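# Four arms lift a cloth off lanterns and spread it

## Task

Four arms are fixed in the scene frame (metres; heading in degrees counter-clockwise from +x): arm1 at x=+0.34 y=+0.74 z=+0.72 heading -90; arm2 at x=-0.34 y=+0.74 z=+0.72 heading -90; arm3 at x=-0.34 y=-0.74 z=+0.72 heading +90; arm4 at x=+0.34 y=-0.74 z=+0.72 heading +90. The lanterns stand through holes in a cloth. Lift the cloth clear of them and lay it out flat. Each lantern has to finish upright in the spot it occupies now. The task fails if the cloth's mean height falls by more than about a thumb's length in a single drop while no gripper holds it. At the end, release the cloth and move the arms away; a result that stays in place only because a robot holds it does not count.

## Robot and tools

Robots: four identical i2rt Big YAM arms, arm1 to arm4. Each has six joints, a two-finger gripper and a wrist camera. Room cameras cam_high and cam_low are fixed and not on any robot. With joints 1 and 6 at 0 and the hand level and pointing forward, the wrist camera sits on top of the hand and looks toward the fingertips. The hand reaches about 1.0 m from the joint-1 axis. Joints move at different speeds, so the hand can swing wide between two postures.

Frame: one shared scene frame. The origin is on the floor and +z is up. The foot positions and headings are given in the task. The hand point is midway between the fingertips. The hand's z axis runs along the fingers, and the fingers close along its y axis.

execute_actions(actions, cameras): actions is a list holding at most one action. An action is an object keyed by robot name ("arm1".."arm4"). Each robot's entry has a single field, "joints", which maps joint names to absolute targets. These are not offsets. Any subset of joints may be given. Units and ranges, with the tolerance that counts as done:
- joint1_rad: -2.879 to 2.879 (±0.045). Turns the arm about its foot; positive is counter-clockwise seen from above; 0 points along the foot's heading.
- joint2_rad: 0 to 3.141 (±0.14). Shoulder; 0 has the upper arm pointing back and roughly level; positive raises it and then brings it forward.
- joint3_rad: 0 to 3.019 (±0.09). Elbow; 0 is fully folded; positive opens it.
- joint4_rad: -1.692 to 1.57 (±0.055). Hand pitch; positive tips the fingers up.
- joint5_rad: -1.57 to 1.57 (±0.03). Sideways swing of the hand; positive is toward the arm's right.
- joint6_rad: -2.094 to 2.094 (±0.035). Hand roll; positive is clockwise seen from behind the hand.
- gripper_m: 0 to 0.093 metres of fingertip gap (±0.003). Each pad pushes up to roughly 50-62 N.
All motions in one action start together and may finish at different times. No action lasts more than 15 s. A joint or robot you leave out can keep pushing toward its earlier target. An unknown key or an out-of-range value rejects the whole call, and nothing moves. An empty actions list only returns state and images. cameras may list arm1_cam_wrist..arm4_cam_wrist, cam_high, cam_low or "all" (up to 16). Omitting it, giving null or ["all"] returns all cameras; [] returns none. Images come in the order shown on the "pictures" line.

wait(seconds): 0 to 10 s. Commands nothing new, and the scene keeps running. Returns state and images like an empty action.

zoom_image(camera, region): gives a closer view of the latest full image from that camera. region is [x0,y0,x1,y1] in that image's pixels, with the origin at the top-left, and is at most 504x504.

finished_scene(scene): ends scene 1 or 2 after the last command has been held. This cannot be undone. The result reports success and gives the next scene's task. After a summary, begin with an empty execute_actions call to learn the current scene and task.

Reading results: joint_status reports how each commanded motion ended.
- off_target: the joint stopped short and may still be pushing.
- contact_stop or time_out: the joint holds where it stopped. A time_out joint may keep a target limited to 0.375, 0.375, 0.113, 0.225, 0.075, 0.3 rad (joints 1-6) from its position, and keeps pushing; on_its_own lists it. Sending the reported position relieves the push.
- "joint command not followed" (plus a cause line) means the self/inter-arm clearance check blocked that arm's joint targets, and those joints show not_followed. Gripper targets are still carried out. The arm may retry the blocked targets with later actions.
on_its_own describes what happened without a command in this call; its "held at" value is the held target, not the current position. A joint carrying a load sags. A target very close to the current position may produce no movement. If a stop is reported, the later motion calls in that same reply are skipped.

Heat: holding a load warms the motors, including while you think. MOTOR HOT appears from 85 °C. At 100 °C an OVER-TEMPERATURE FAULT drops that arm and its gripper until it cools. Its keys then read limit_stop_at_motor_heat; resend the targets afterwards. Some heat carries into the next scene.

Calibration: OpenCV conventions. T_world_to_cam maps scene-frame points into the camera frame. The wrist fisheyes are 616x616 and cam_high and cam_low are 504x504. Room cameras may be off by up to about 2.3° and 9 mm. Wrist camera poses come from the reported joint angles, so joint errors add to their error.

Things to avoid:
- A hard press between robots fails the task and ends the run, and hard hits can too. Nothing in the state reports contact between arms. The clearance check ignores fingers, gripper housings and wrist cameras, and it can act late.
- The arms do not stop on contact and can push hard.
- Knocking a lantern over or moving it, or pushing any rigid object out of the work area, fails the task.
- Never let go of the cloth so that it drops; lower it while it is still held.

- Arms do not wait for each other.
- The scene keeps running while you think; the robot holds your last command meanwhile.


Each tool is called after "Request:" by a JSON object that holds its "api" and its "payload", one argument or row to a line.

## Session

I'll start by observing the scene.

Request:
{"api": "execute_actions", "payload": {
  "actions": []
}}

Scene clock: 0.00 s.
Motor temperatures (°C, as the motors report them): arm1=[23 21 20 20 22 21] | arm2=[21 20 21 23 20 22] | arm3=[22 21 20 21 22 22] | arm4=[20 22 20 21 20 22]
arm1.joint_positions: joint1_rad=+0.004 joint2_rad=+0.448 joint3_rad=+1.468 joint4_rad=-1.524 joint5_rad=-0.017 joint6_rad=-0.016 gripper_m=+0.094
arm1.joint_status: not commanded
arm1.hand: x=+0.3426 y=+0.6224 z=+1.3034 quat_wxyz=(-0.368, -0.592, -0.621, +0.360) (m; scene frame)
arm2.joint_positions: joint1_rad=-0.013 joint2_rad=+0.446 joint3_rad=+1.461 joint4_rad=-1.526 joint5_rad=+0.002 joint6_rad=+0.004 gripper_m=+0.094
arm2.joint_status: not commanded
arm2.hand: x=-0.3396 y=+0.6126 z=+1.3664 quat_wxyz=(-0.352, -0.621, -0.601, +0.360) (m; scene frame)
arm3.joint_positions: joint1_rad=+0.009 joint2_rad=+0.439 joint3_rad=+1.449 joint4_rad=-1.519 joint5_rad=-0.011 joint6_rad=+0.005 gripper_m=+0.095
arm3.joint_status: not commanded
arm3.hand: x=-0.3465 y=-0.6188 z=+1.3324 quat_wxyz=(-0.350, +0.624, -0.592, -0.370) (m; scene frame)
arm4.joint_positions: joint1_rad=+0.002 joint2_rad=+0.439 joint3_rad=+1.476 joint4_rad=-1.542 joint5_rad=+0.004 joint6_rad=+0.007 gripper_m=+0.094
arm4.joint_status: not commanded
arm4.hand: x=+0.3418 y=-0.6272 z=+1.3910 quat_wxyz=(-0.367, +0.594, -0.621, -0.357) (m; scene frame)
pictures: arm1_cam_wrist, arm2_cam_wrist, arm3_cam_wrist, arm4_cam_wrist, cam_high, cam_low
Images, in order (width x height): arm1_cam_wrist 616x616, arm2_cam_wrist 616x616, arm3_cam_wrist 616x616, arm4_cam_wrist 616x616, cam_high 504x504, cam_low 504x504.

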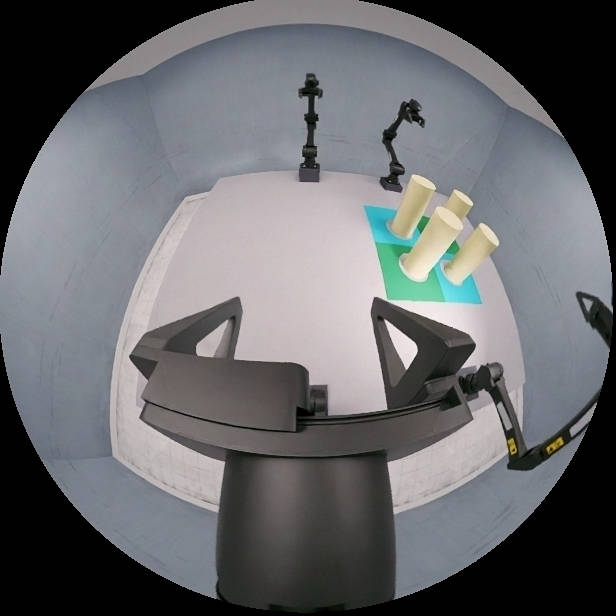

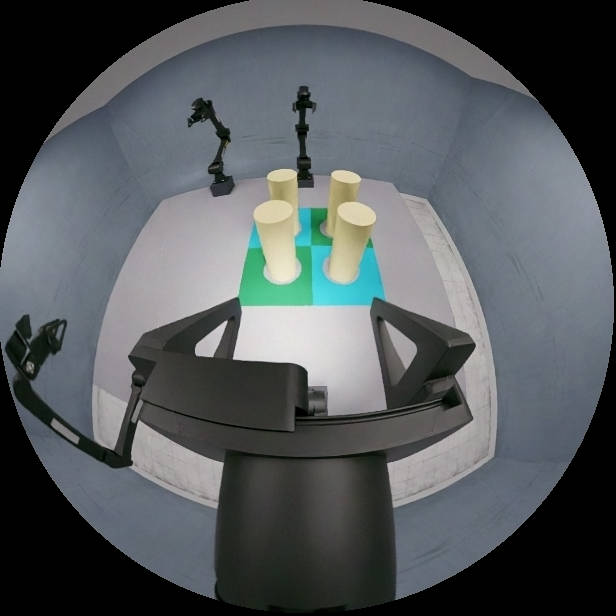

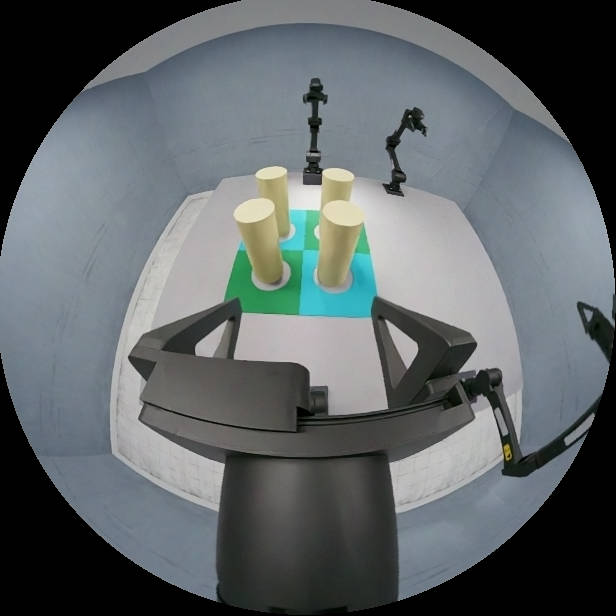

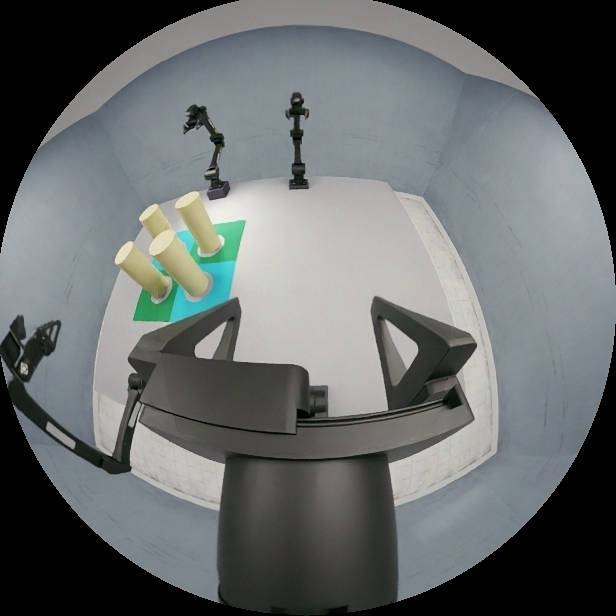

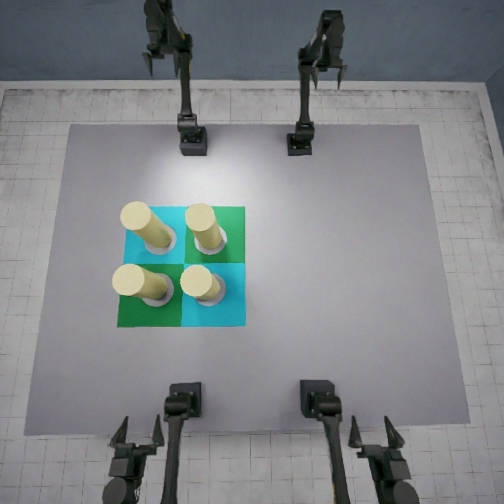

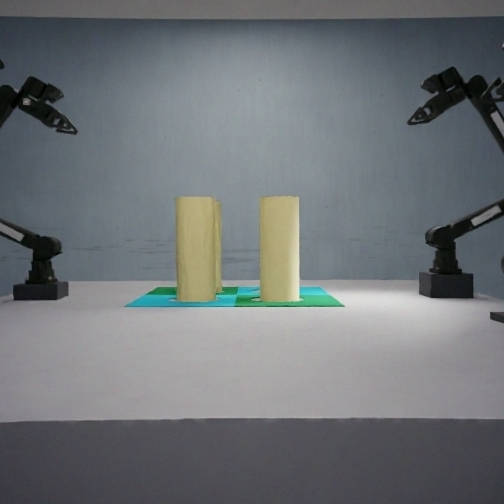

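Request:
{"api": "execute_actions", "payload": {
  "actions": [
    {"arm1": {"joints": {"joint1_rad": -0.72, "joint2_rad": 1.2, "joint3_rad": 1.2, "joint4_rad": -1.57}}, "arm2": {"joints": {"joint1_rad": -0.75, "joint2_rad": 1.6, "joint3_rad": 1.4, "joint4_rad": -1.37}}, "arm3": {"joints": {"joint1_rad": 0.86, "joint2_rad": 1.9, "joint3_rad": 1.8, "joint4_rad": -1.47}}, "arm4": {"joints": {"joint1_rad": 0.83, "joint2_rad": 1.4, "joint3_rad": 1.6, "joint4_rad": -1.2}}}
  ],
  "cameras": ["cam_high", "cam_low"]
}}

Scene clock: 23.30 s.
Motor temperatures (°C, as the motors report them): arm1=[23 21 22 20 22 21] | arm2=[21 20 23 24 20 22] | arm3=[22 21 22 21 22 22] | arm4=[20 22 23 21 20 22]
arm1.joint_positions: joint1_rad=-0.722 joint2_rad=+1.205 joint3_rad=+1.188 joint4_rad=-1.562 joint5_rad=-0.018 joint6_rad=-0.016 gripper_m=+0.094
arm1.joint_status: all done
arm1.hand: x=+0.1242 y=+0.4910 z=+1.0001 quat_wxyz=(-0.012, -0.905, -0.426, -0.002) (m; scene frame)
arm2.joint_positions: joint1_rad=-0.757 joint2_rad=+1.610 joint3_rad=+1.398 joint4_rad=-1.378 joint5_rad=+0.000 joint6_rad=+0.004 gripper_m=+0.094
arm2.joint_status: all done
arm2.hand: x=-0.6650 y=+0.4003 z=+0.9860 quat_wxyz=(+0.005, -0.922, -0.387, -0.010) (m; scene frame)
arm3.joint_positions: joint1_rad=+0.864 joint2_rad=+1.915 joint3_rad=+1.779 joint4_rad=-1.473 joint5_rad=-0.010 joint6_rad=+0.005 gripper_m=+0.095
arm3.joint_status: all done
arm3.hand: x=-0.7941 y=-0.3811 z=+0.9413 quat_wxyz=(+0.006, +0.944, -0.331, +0.018) (m; scene frame)
arm4.joint_positions: joint1_rad=+0.835 joint2_rad=+1.397 joint3_rad=+1.581 joint4_rad=-1.203 joint5_rad=+0.005 joint6_rad=+0.007 gripper_m=+0.094
arm4.joint_status: all done
arm4.hand: x=-0.0415 y=-0.3745 z=+1.2064 quat_wxyz=(-0.106, +0.889, -0.365, -0.254) (m; scene frame)
pictures: cam_high, cam_low
Images, in order (width x height): cam_high 504x504, cam_low 504x504.

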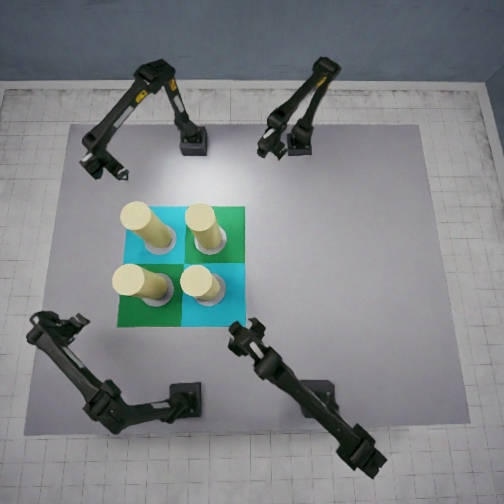

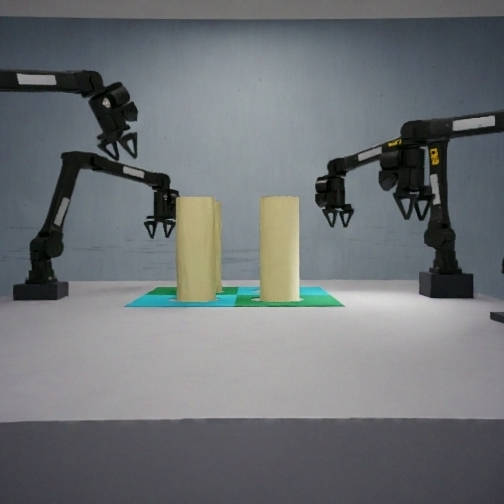

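Request:
{"api": "execute_actions", "payload": {
  "actions": [
    {"arm1": {"joints": {"joint1_rad": -0.73, "joint2_rad": 2.084, "joint3_rad": 1.761, "joint4_rad": -1.248, "gripper_m": 0.06}}, "arm2": {"joints": {"joint1_rad": -0.675, "joint2_rad": 2.097, "joint3_rad": 1.602, "joint4_rad": -1.076, "gripper_m": 0.06}}, "arm3": {"joints": {"joint1_rad": 0.75, "joint2_rad": 1.903, "joint3_rad": 1.375, "joint4_rad": -1.043, "gripper_m": 0.06}}, "arm4": {"joints": {"joint1_rad": 0.855, "joint2_rad": 2.03, "joint3_rad": 1.43, "joint4_rad": -0.971, "gripper_m": 0.06}}}
  ]
}}

Scene clock: 68.03 s.
Motor temperatures (°C, as the motors report them): arm1=[23 22 26 20 22 21] | arm2=[21 22 25 24 20 22] | arm3=[22 25 27 21 22 22] | arm4=[20 23 27 21 20 22]
arm1.joint_positions: joint1_rad=-0.722 joint2_rad=+2.102 joint3_rad=+1.711 joint4_rad=-1.251 joint5_rad=-0.018 joint6_rad=-0.016 gripper_m=+0.060
arm1.joint_status: all done
arm1.hand: x=-0.0577 y=+0.2766 z=+0.7792 quat_wxyz=(+0.001, -0.905, -0.425, -0.031) (m; scene frame)
arm2.joint_positions: joint1_rad=-0.668 joint2_rad=+2.108 joint3_rad=+1.575 joint4_rad=-1.090 joint5_rad=+0.000 joint6_rad=+0.004 gripper_m=+0.060
arm2.joint_status: all done
arm2.hand: x=-0.7070 y=+0.2817 z=+0.7871 quat_wxyz=(+0.013, -0.903, -0.428, -0.025) (m; scene frame)
arm3.joint_positions: joint1_rad=+0.750 joint2_rad=+1.912 joint3_rad=+1.373 joint4_rad=-1.059 joint5_rad=-0.011 joint6_rad=+0.005 gripper_m=+0.060
arm3.joint_status: all done
arm3.hand: x=-0.7145 y=-0.3647 z=+0.7982 quat_wxyz=(+0.005, +0.923, -0.384, +0.012) (m; scene frame)
arm4.joint_positions: joint1_rad=+0.840 joint2_rad=+2.029 joint3_rad=+1.412 joint4_rad=-0.976 joint5_rad=+0.005 joint6_rad=+0.007 gripper_m=+0.060
arm4.joint_status: all done
arm4.hand: x=-0.0654 y=-0.3537 z=+0.8046 quat_wxyz=(-0.001, +0.926, -0.377, +0.009) (m; scene frame)
pictures: arm1_cam_wrist, arm2_cam_wrist, arm3_cam_wrist, arm4_cam_wrist, cam_high, cam_low
camera_calibration (this result's frames):
arm1_cam_wrist: T_world_to_cam=[[-0.76947, 0.637948, -0.0306254, -0.19444], [0.483299, 0.612946, 0.625075, -0.625415], [0.417537, 0.466176, -0.779964, 0.633457], [0, 0, 0, 1]] pos_world=[-0.111845, 0.212086, 0.87905]
arm2_cam_wrist: T_world_to_cam=[[-0.770342, 0.637621, -0.00348781, -0.714475], [0.491669, 0.597475, 0.63347, -0.314875], [0.405998, 0.486274, -0.773759, 0.880891], [0, 0, 0, 1]] pos_world=[-0.753216, 0.215341, 0.878569]
arm3_cam_wrist: T_world_to_cam=[[0.706882, 0.707324, -0.00321778, 0.76689], [0.566104, -0.563011, 0.602117, -0.273143], [0.424081, -0.427447, -0.798401, 0.909484], [0, 0, 0, 1]] pos_world=[-0.773168, -0.307466, 0.893065]
arm4_cam_wrist: T_world_to_cam=[[0.692932, 0.720941, 0.00945348, 0.291228], [0.571096, -0.556817, 0.603162, -0.642358], [0.440108, -0.412551, -0.797563, 0.645226], [0, 0, 0, 1]] pos_world=[-0.118922, -0.301446, 0.899301]
Images, in order (width x height): arm1_cam_wrist 616x616, arm2_cam_wrist 616x616, arm3_cam_wrist 616x616, arm4_cam_wrist 616x616, cam_high 504x504, cam_low 504x504.

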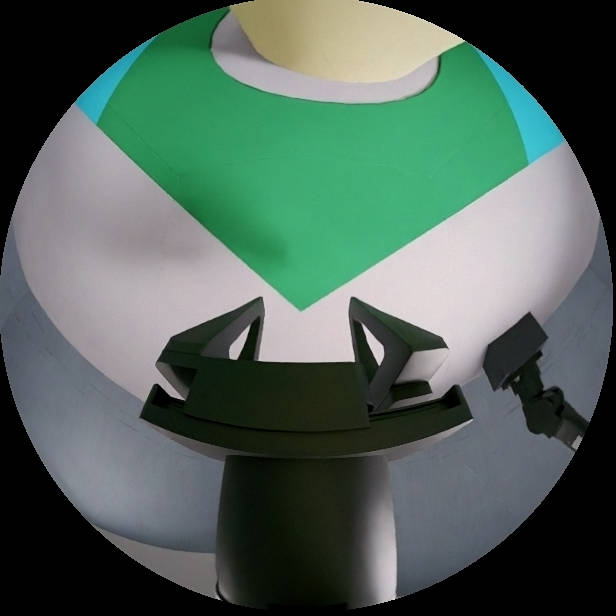

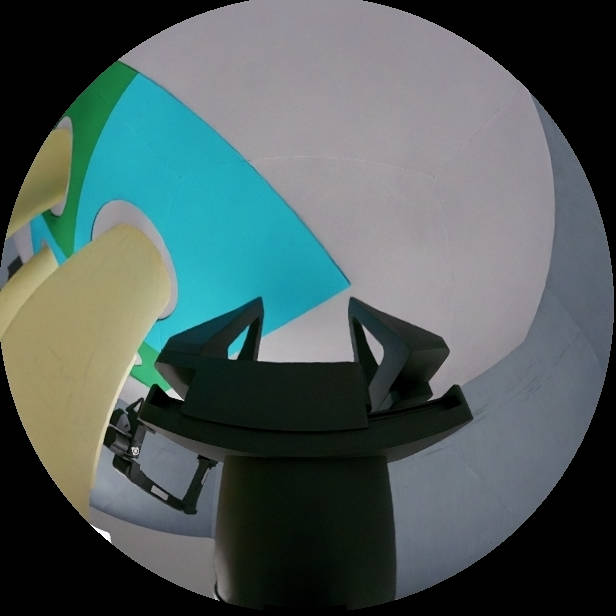

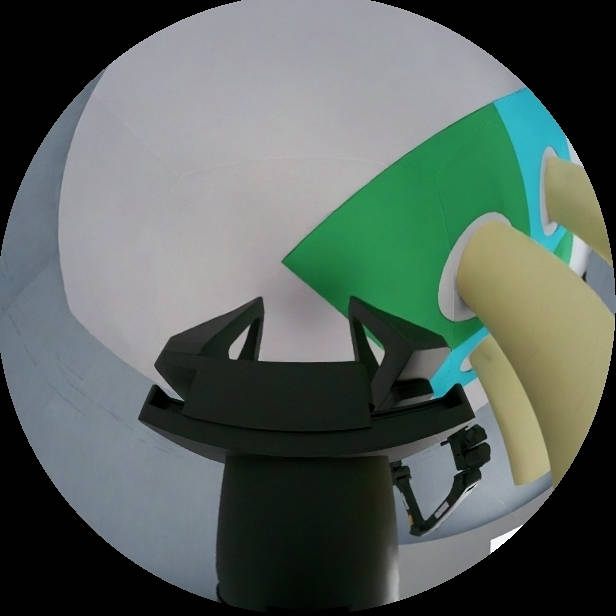

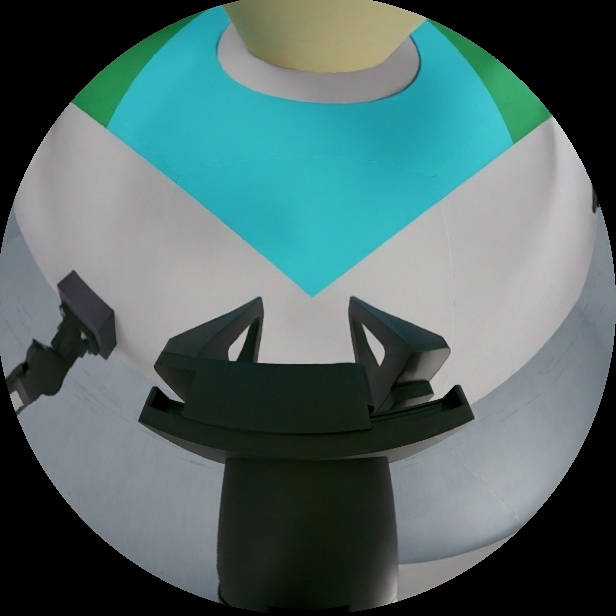

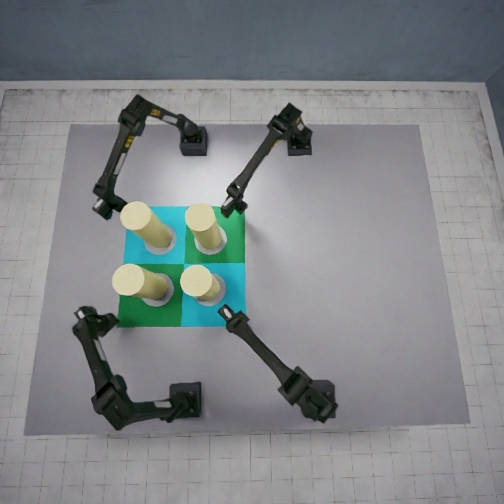

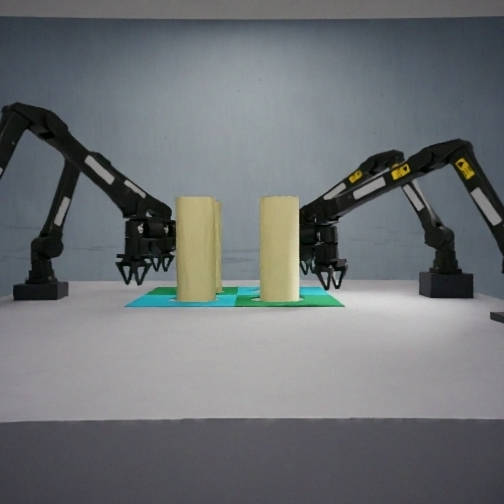

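Request:
{"api": "execute_actions", "payload": {
  "actions": [
    {"arm1": {"joints": {"joint1_rad": -0.72, "joint2_rad": 2.135, "joint3_rad": 1.609, "joint4_rad": -1.045}}, "arm2": {"joints": {"joint1_rad": -0.649, "joint2_rad": 2.15, "joint3_rad": 1.45, "joint4_rad": -0.87}}, "arm3": {"joints": {"joint1_rad": 0.705, "joint2_rad": 2.02, "joint3_rad": 1.317, "joint4_rad": -0.868}}, "arm4": {"joints": {"joint1_rad": 0.828, "joint2_rad": 2.169, "joint3_rad": 1.392, "joint4_rad": -0.794}}}
  ]
}}

Scene clock: 92.07 s.
Motor temperatures (°C, as the motors report them): arm1=[23 25 28 20 22 21] | arm2=[21 24 25 24 20 22] | arm3=[22 25 25 21 22 22] | arm4=[20 25 26 21 20 22]
arm1.joint_positions: joint1_rad=-0.722 joint2_rad=+2.121 joint3_rad=+1.611 joint4_rad=-1.057 joint5_rad=-0.017 joint6_rad=-0.016 gripper_m=+0.060
arm1.joint_status: all done
arm1.hand: x=-0.0607 y=+0.2730 z=+0.7330 quat_wxyz=(-0.014, -0.905, -0.426, +0.003) (m; scene frame)
arm2.joint_positions: joint1_rad=-0.656 joint2_rad=+2.139 joint3_rad=+1.457 joint4_rad=-0.886 joint5_rad=+0.000 joint6_rad=+0.004 gripper_m=+0.060
arm2.joint_status: all done
arm2.hand: x=-0.6952 y=+0.2853 z=+0.7324 quat_wxyz=(+0.001, -0.901, -0.434, +0.000) (m; scene frame)
arm3.joint_positions: joint1_rad=+0.701 joint2_rad=+2.008 joint3_rad=+1.320 joint4_rad=-0.884 joint5_rad=-0.013 joint6_rad=+0.005 gripper_m=+0.060
arm3.joint_status: all done
arm3.hand: x=-0.6983 y=-0.3430 z=+0.7316 quat_wxyz=(+0.001, +0.914, -0.406, +0.000) (m; scene frame)
arm4.joint_positions: joint1_rad=+0.840 joint2_rad=+2.143 joint3_rad=+1.400 joint4_rad=-0.799 joint5_rad=+0.004 joint6_rad=+0.007 gripper_m=+0.060
arm4.joint_status: all done
arm4.hand: x=-0.0773 y=-0.3421 z=+0.7392 quat_wxyz=(-0.010, +0.926, -0.377, -0.015) (m; scene frame)
pictures: arm1_cam_wrist, arm2_cam_wrist, arm3_cam_wrist, arm4_cam_wrist, cam_high, cam_low
camera_calibration (this result's frames):
arm1_cam_wrist: T_world_to_cam=[[-0.770713, 0.636537, -0.0286742, -0.196953], [0.512922, 0.646483, 0.564775, -0.556002], [0.378038, 0.420572, -0.824747, 0.643236], [0, 0, 0, 1]] pos_world=[-0.109776, 0.214287, 0.838875]
arm2_cam_wrist: T_world_to_cam=[[-0.778247, 0.627947, -0.00371672, -0.710399], [0.505423, 0.629888, 0.589736, -0.255825], [0.372664, 0.457082, -0.807587, 0.84201], [0, 0, 0, 1]] pos_world=[-0.737353, 0.222366, 0.828226]
arm3_cam_wrist: T_world_to_cam=[[0.740574, 0.671949, -0.00597143, 0.753334], [0.549, -0.599896, 0.581999, -0.239921], [0.387491, -0.434291, -0.813168, 0.841559], [0, 0, 0, 1]] pos_world=[-0.752279, -0.284648, 0.82846]
arm4_cam_wrist: T_world_to_cam=[[0.693404, 0.720506, 0.00788009, 0.292741], [0.59308, -0.576914, 0.561628, -0.564119], [0.409203, -0.384762, -0.827352, 0.632178], [0, 0, 0, 1]] pos_world=[-0.127109, -0.293131, 0.837552]
Images, in order (width x height): arm1_cam_wrist 616x616, arm2_cam_wrist 616x616, arm3_cam_wrist 616x616, arm4_cam_wrist 616x616, cam_high 504x504, cam_low 504x504.

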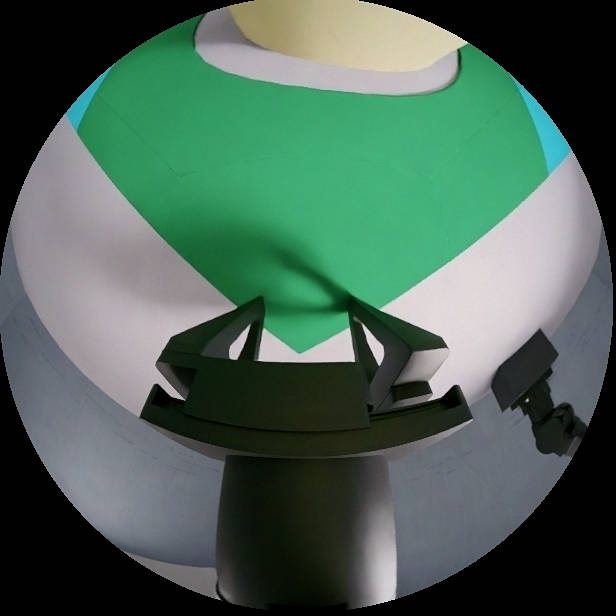

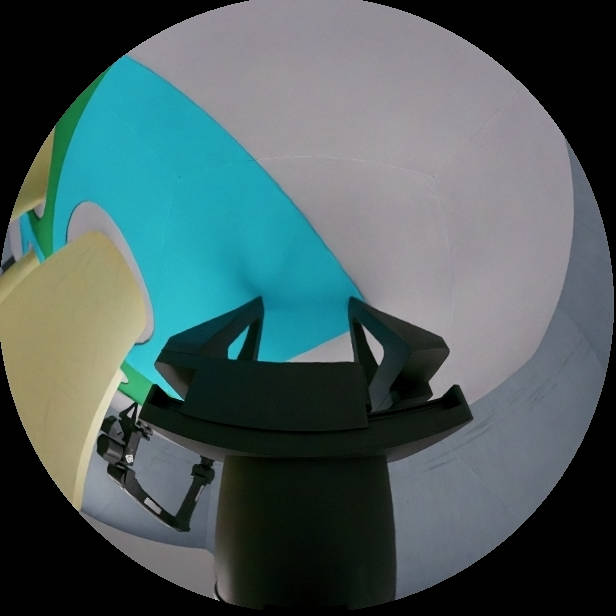

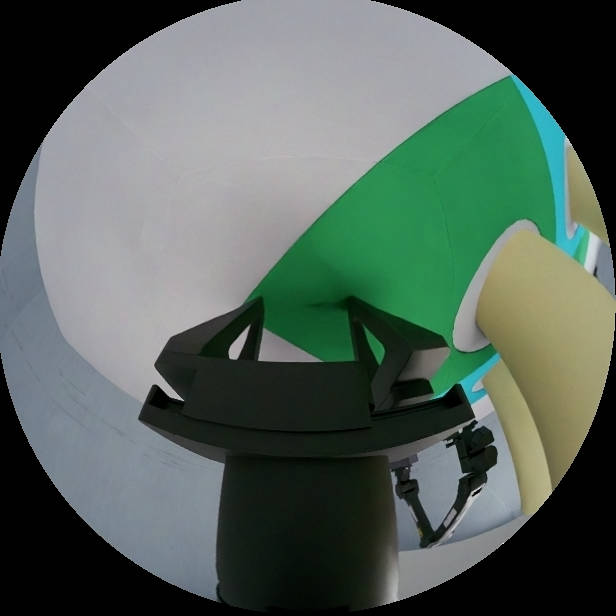

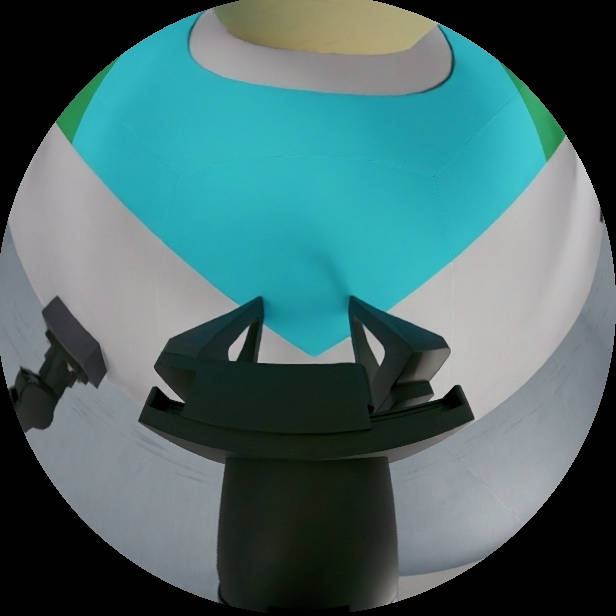

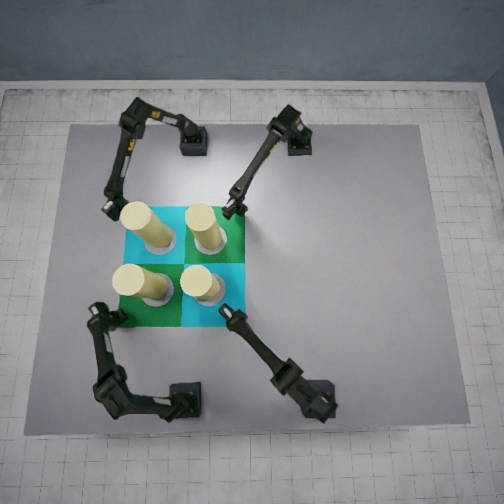

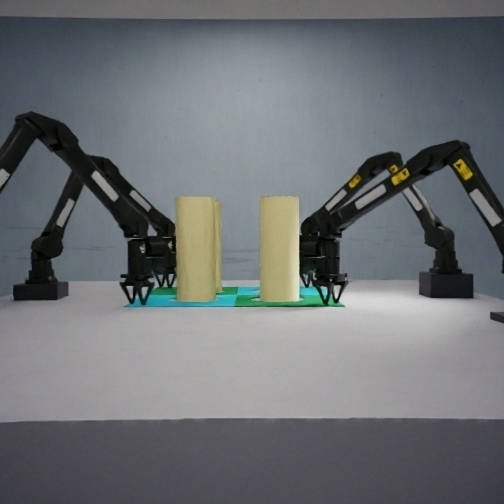

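Request:
{"api": "execute_actions", "payload": {
  "actions": [
    {"arm1": {"joints": {"gripper_m": 0.0}}, "arm2": {"joints": {"gripper_m": 0.0}}, "arm3": {"joints": {"gripper_m": 0.0}}, "arm4": {"joints": {"gripper_m": 0.0}}}
  ]
}}

Scene clock: 94.13 s.
Motor temperatures (°C, as the motors report them): arm1=[23 25 27 20 22 21] | arm2=[21 24 25 24 20 22] | arm3=[22 25 25 21 22 22] | arm4=[20 25 25 21 20 22]
arm1.joint_positions: joint1_rad=-0.722 joint2_rad=+2.121 joint3_rad=+1.611 joint4_rad=-1.057 joint5_rad=-0.017 joint6_rad=-0.016 gripper_m=+0.001
arm1.joint_status: all done
arm1.hand: x=-0.0607 y=+0.2730 z=+0.7330 quat_wxyz=(-0.014, -0.905, -0.426, +0.003) (m; scene frame)
arm2.joint_positions: joint1_rad=-0.656 joint2_rad=+2.139 joint3_rad=+1.457 joint4_rad=-0.886 joint5_rad=+0.000 joint6_rad=+0.004 gripper_m=+0.000
arm2.joint_status: all done
arm2.hand: x=-0.6952 y=+0.2853 z=+0.7324 quat_wxyz=(+0.001, -0.901, -0.434, +0.000) (m; scene frame)
arm3.joint_positions: joint1_rad=+0.701 joint2_rad=+2.008 joint3_rad=+1.320 joint4_rad=-0.884 joint5_rad=-0.013 joint6_rad=+0.005 gripper_m=+0.001
arm3.joint_status: all done
arm3.hand: x=-0.6983 y=-0.3430 z=+0.7316 quat_wxyz=(+0.001, +0.914, -0.406, +0.000) (m; scene frame)
arm4.joint_positions: joint1_rad=+0.840 joint2_rad=+2.143 joint3_rad=+1.400 joint4_rad=-0.799 joint5_rad=+0.004 joint6_rad=+0.007 gripper_m=+0.001
arm4.joint_status: all done
arm4.hand: x=-0.0773 y=-0.3421 z=+0.7392 quat_wxyz=(-0.010, +0.926, -0.377, -0.015) (m; scene frame)
pictures: arm1_cam_wrist, arm2_cam_wrist, arm3_cam_wrist, arm4_cam_wrist, cam_high, cam_low
camera_calibration (this result's frames):
arm1_cam_wrist: T_world_to_cam=[[-0.770713, 0.636537, -0.0286742, -0.196953], [0.512922, 0.646483, 0.564775, -0.556002], [0.378038, 0.420572, -0.824747, 0.643236], [0, 0, 0, 1]] pos_world=[-0.109776, 0.214287, 0.838875]
arm2_cam_wrist: T_world_to_cam=[[-0.778247, 0.627947, -0.00371672, -0.710399], [0.505423, 0.629888, 0.589736, -0.255825], [0.372664, 0.457082, -0.807587, 0.84201], [0, 0, 0, 1]] pos_world=[-0.737353, 0.222366, 0.828226]
arm3_cam_wrist: T_world_to_cam=[[0.740574, 0.671949, -0.00597143, 0.753334], [0.549, -0.599896, 0.581999, -0.239921], [0.387491, -0.434291, -0.813168, 0.841559], [0, 0, 0, 1]] pos_world=[-0.752279, -0.284648, 0.82846]
arm4_cam_wrist: T_world_to_cam=[[0.693404, 0.720506, 0.00788009, 0.292741], [0.59308, -0.576914, 0.561628, -0.564119], [0.409203, -0.384762, -0.827352, 0.632178], [0, 0, 0, 1]] pos_world=[-0.127109, -0.293131, 0.837552]
Images, in order (width x height): arm1_cam_wrist 616x616, arm2_cam_wrist 616x616, arm3_cam_wrist 616x616, arm4_cam_wrist 616x616, cam_high 504x504, cam_low 504x504.

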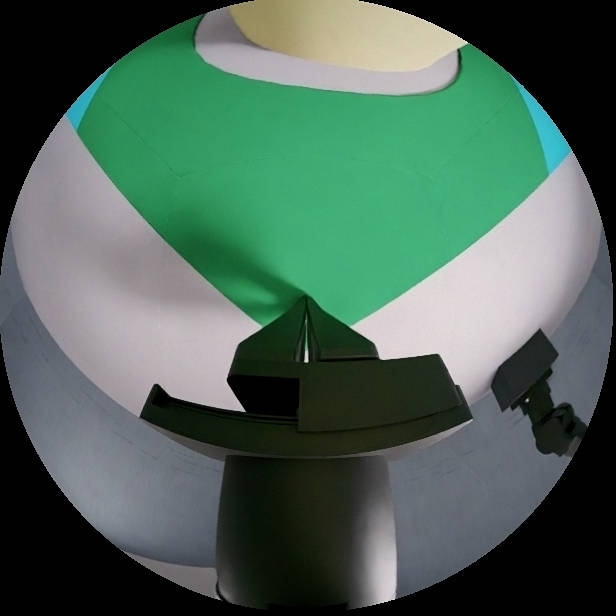

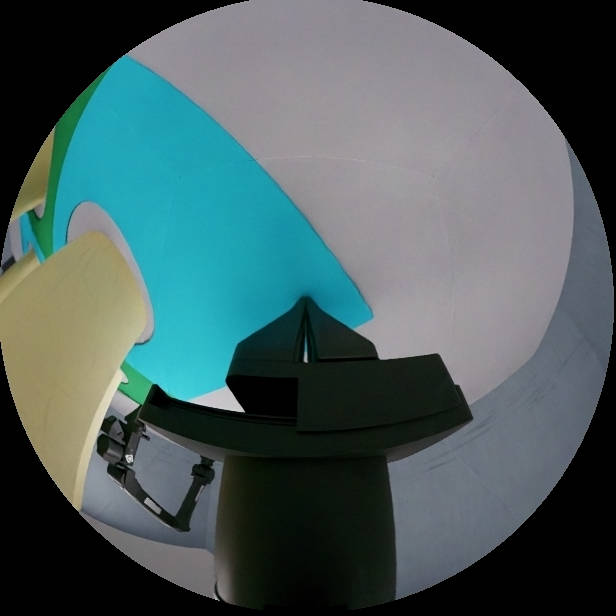

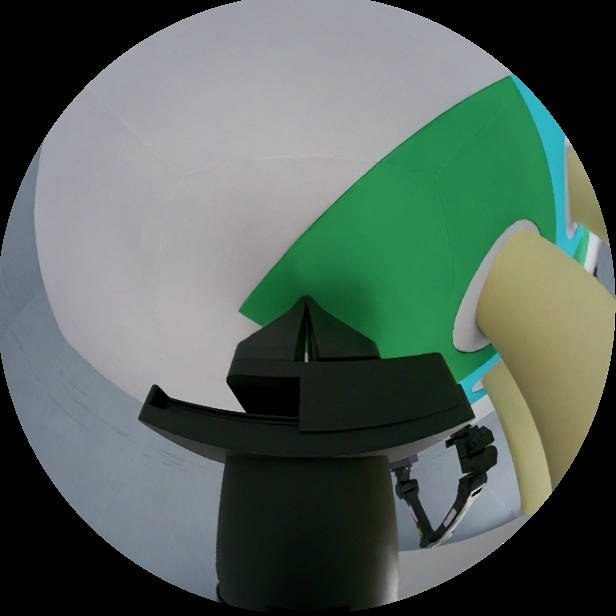

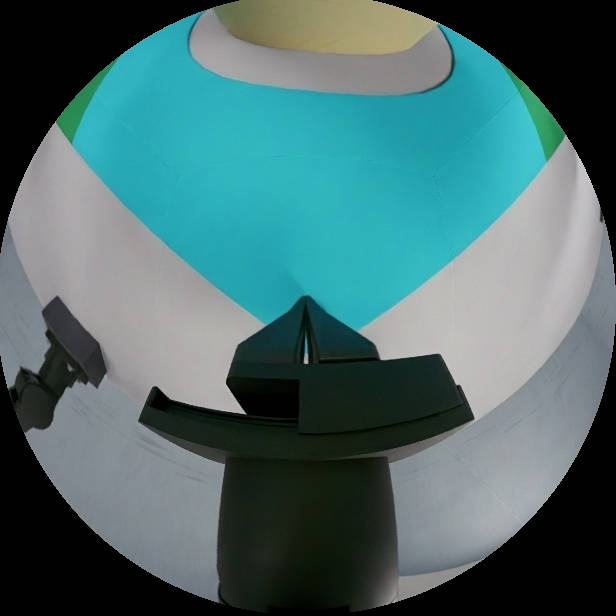

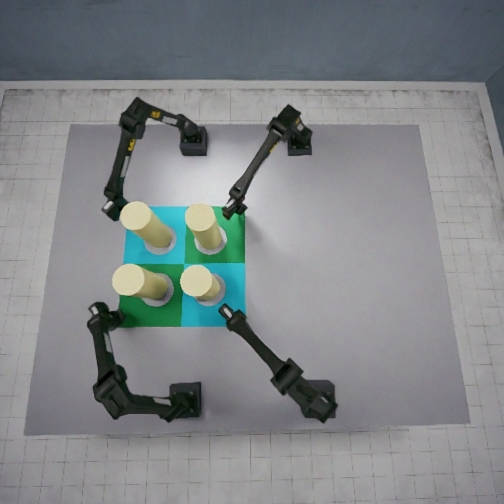

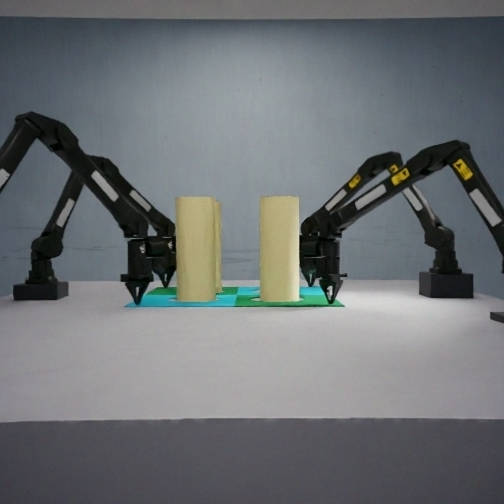

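Request:
{"api": "execute_actions", "payload": {
  "actions": [
    {"arm1": {"joints": {"joint2_rad": 2.062, "joint3_rad": 1.656, "joint4_rad": -1.165}}, "arm2": {"joints": {"joint2_rad": 2.062, "joint3_rad": 1.483, "joint4_rad": -0.991}}, "arm3": {"joints": {"joint2_rad": 1.927, "joint3_rad": 1.352, "joint4_rad": -0.996}}, "arm4": {"joints": {"joint1_rad": 0.84, "joint2_rad": 2.091, "joint3_rad": 1.443, "joint4_rad": -0.922}}}
  ]
}}

Scene clock: 100.83 s.
Motor temperatures (°C, as the motors report them): arm1=[23 25 27 20 22 21] | arm2=[21 24 25 24 20 22] | arm3=[22 25 25 21 22 22] | arm4=[20 25 25 21 20 22]
arm1.joint_positions: joint1_rad=-0.722 joint2_rad=+2.078 joint3_rad=+1.611 joint4_rad=-1.156 joint5_rad=-0.017 joint6_rad=-0.016 gripper_m=+0.001
arm1.joint_status: all done
arm1.hand: x=-0.0485 y=+0.2875 z=+0.7582 quat_wxyz=(-0.002, -0.905, -0.425, -0.022) (m; scene frame)
arm2.joint_positions: joint1_rad=-0.656 joint2_rad=+2.064 joint3_rad=+1.457 joint4_rad=-0.977 joint5_rad=+0.000 joint6_rad=+0.004 gripper_m=+0.000
arm2.joint_status: all done
arm2.hand: x=-0.6897 y=+0.2921 z=+0.7738 quat_wxyz=(+0.005, -0.901, -0.434, -0.007) (m; scene frame)
arm3.joint_positions: joint1_rad=+0.701 joint2_rad=+1.946 joint3_rad=+1.320 joint4_rad=-0.982 joint5_rad=-0.013 joint6_rad=+0.005 gripper_m=+0.001
arm3.joint_status: all done
arm3.hand: x=-0.6891 y=-0.3537 z=+0.7639 quat_wxyz=(+0.008, +0.914, -0.406, +0.016) (m; scene frame)
arm4.joint_positions: joint1_rad=+0.840 joint2_rad=+2.085 joint3_rad=+1.410 joint4_rad=-0.914 joint5_rad=+0.004 joint6_rad=+0.007 gripper_m=+0.001
arm4.joint_status: all done
arm4.hand: x=-0.0690 y=-0.3502 z=+0.7737 quat_wxyz=(-0.001, +0.926, -0.377, +0.006) (m; scene frame)
pictures: arm1_cam_wrist, arm2_cam_wrist, arm3_cam_wrist, arm4_cam_wrist, cam_high, cam_low
camera_calibration (this result's frames):
arm1_cam_wrist: T_world_to_cam=[[-0.769825, 0.637569, -0.0295753, -0.195606], [0.491344, 0.621569, 0.610109, -0.614117], [0.40737, 0.455145, -0.791765, 0.619751], [0, 0, 0, 1]] pos_world=[-0.101308, 0.224352, 0.85959]
arm2_cam_wrist: T_world_to_cam=[[-0.778194, 0.628014, -0.00354256, -0.710394], [0.499087, 0.621841, 0.603512, -0.29998], [0.381217, 0.467881, -0.797346, 0.865095], [0, 0, 0, 1]] pos_world=[-0.732897, 0.227915, 0.868305]
arm3_cam_wrist: T_world_to_cam=[[0.740972, 0.67151, -0.00589901, 0.753926], [0.534842, -0.584809, 0.60987, -0.295873], [0.406084, -0.455052, -0.792479, 0.84935], [0, 0, 0, 1]] pos_world=[-0.745301, -0.2928, 0.857984]
arm4_cam_wrist: T_world_to_cam=[[0.693248, 0.720656, 0.00792145, 0.292579], [0.573503, -0.558282, 0.599512, -0.617203], [0.436464, -0.411068, -0.800326, 0.625961], [0, 0, 0, 1]] pos_world=[-0.122071, -0.29811, 0.868676]
Images, in order (width x height): arm1_cam_wrist 616x616, arm2_cam_wrist 616x616, arm3_cam_wrist 616x616, arm4_cam_wrist 616x616, cam_high 504x504, cam_low 504x504.

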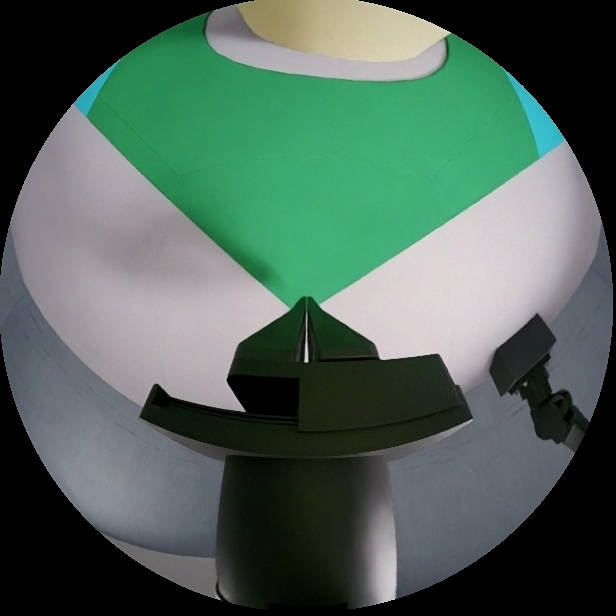

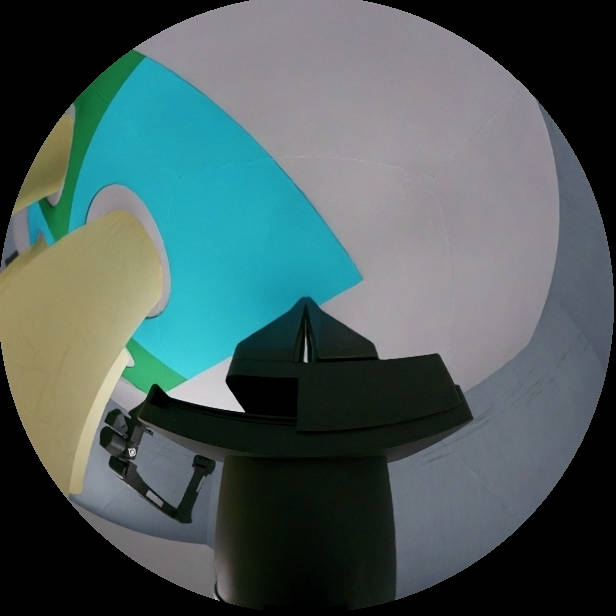

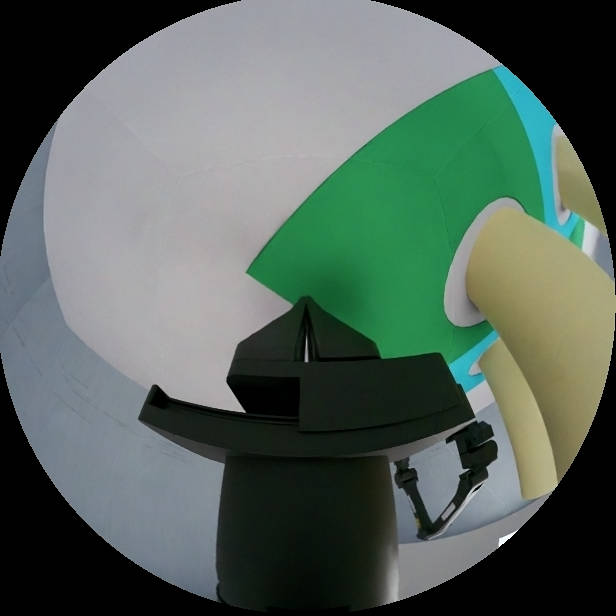

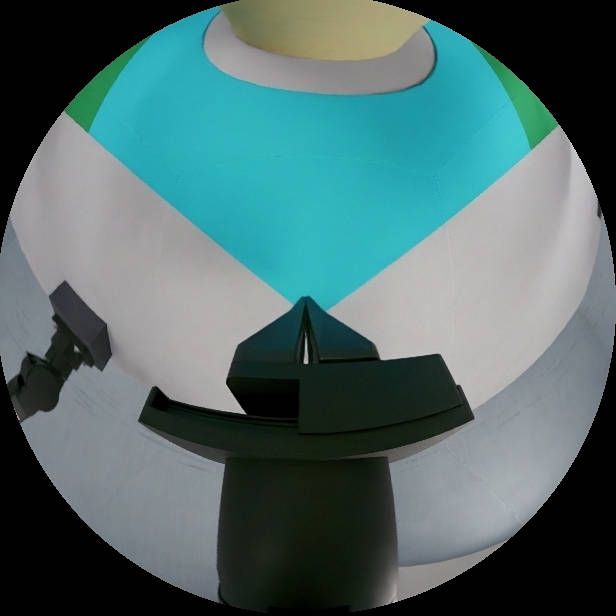

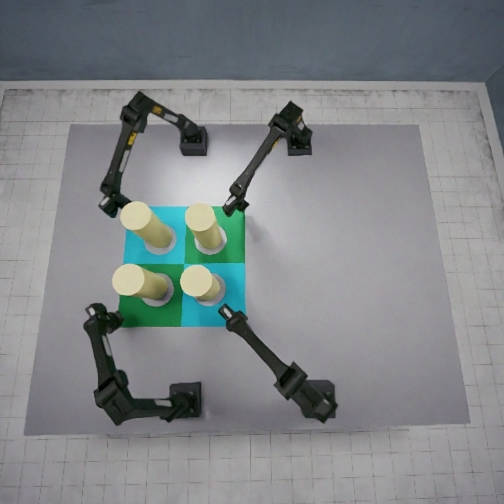

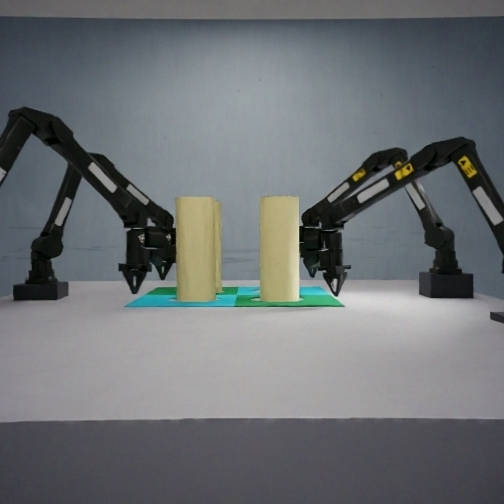

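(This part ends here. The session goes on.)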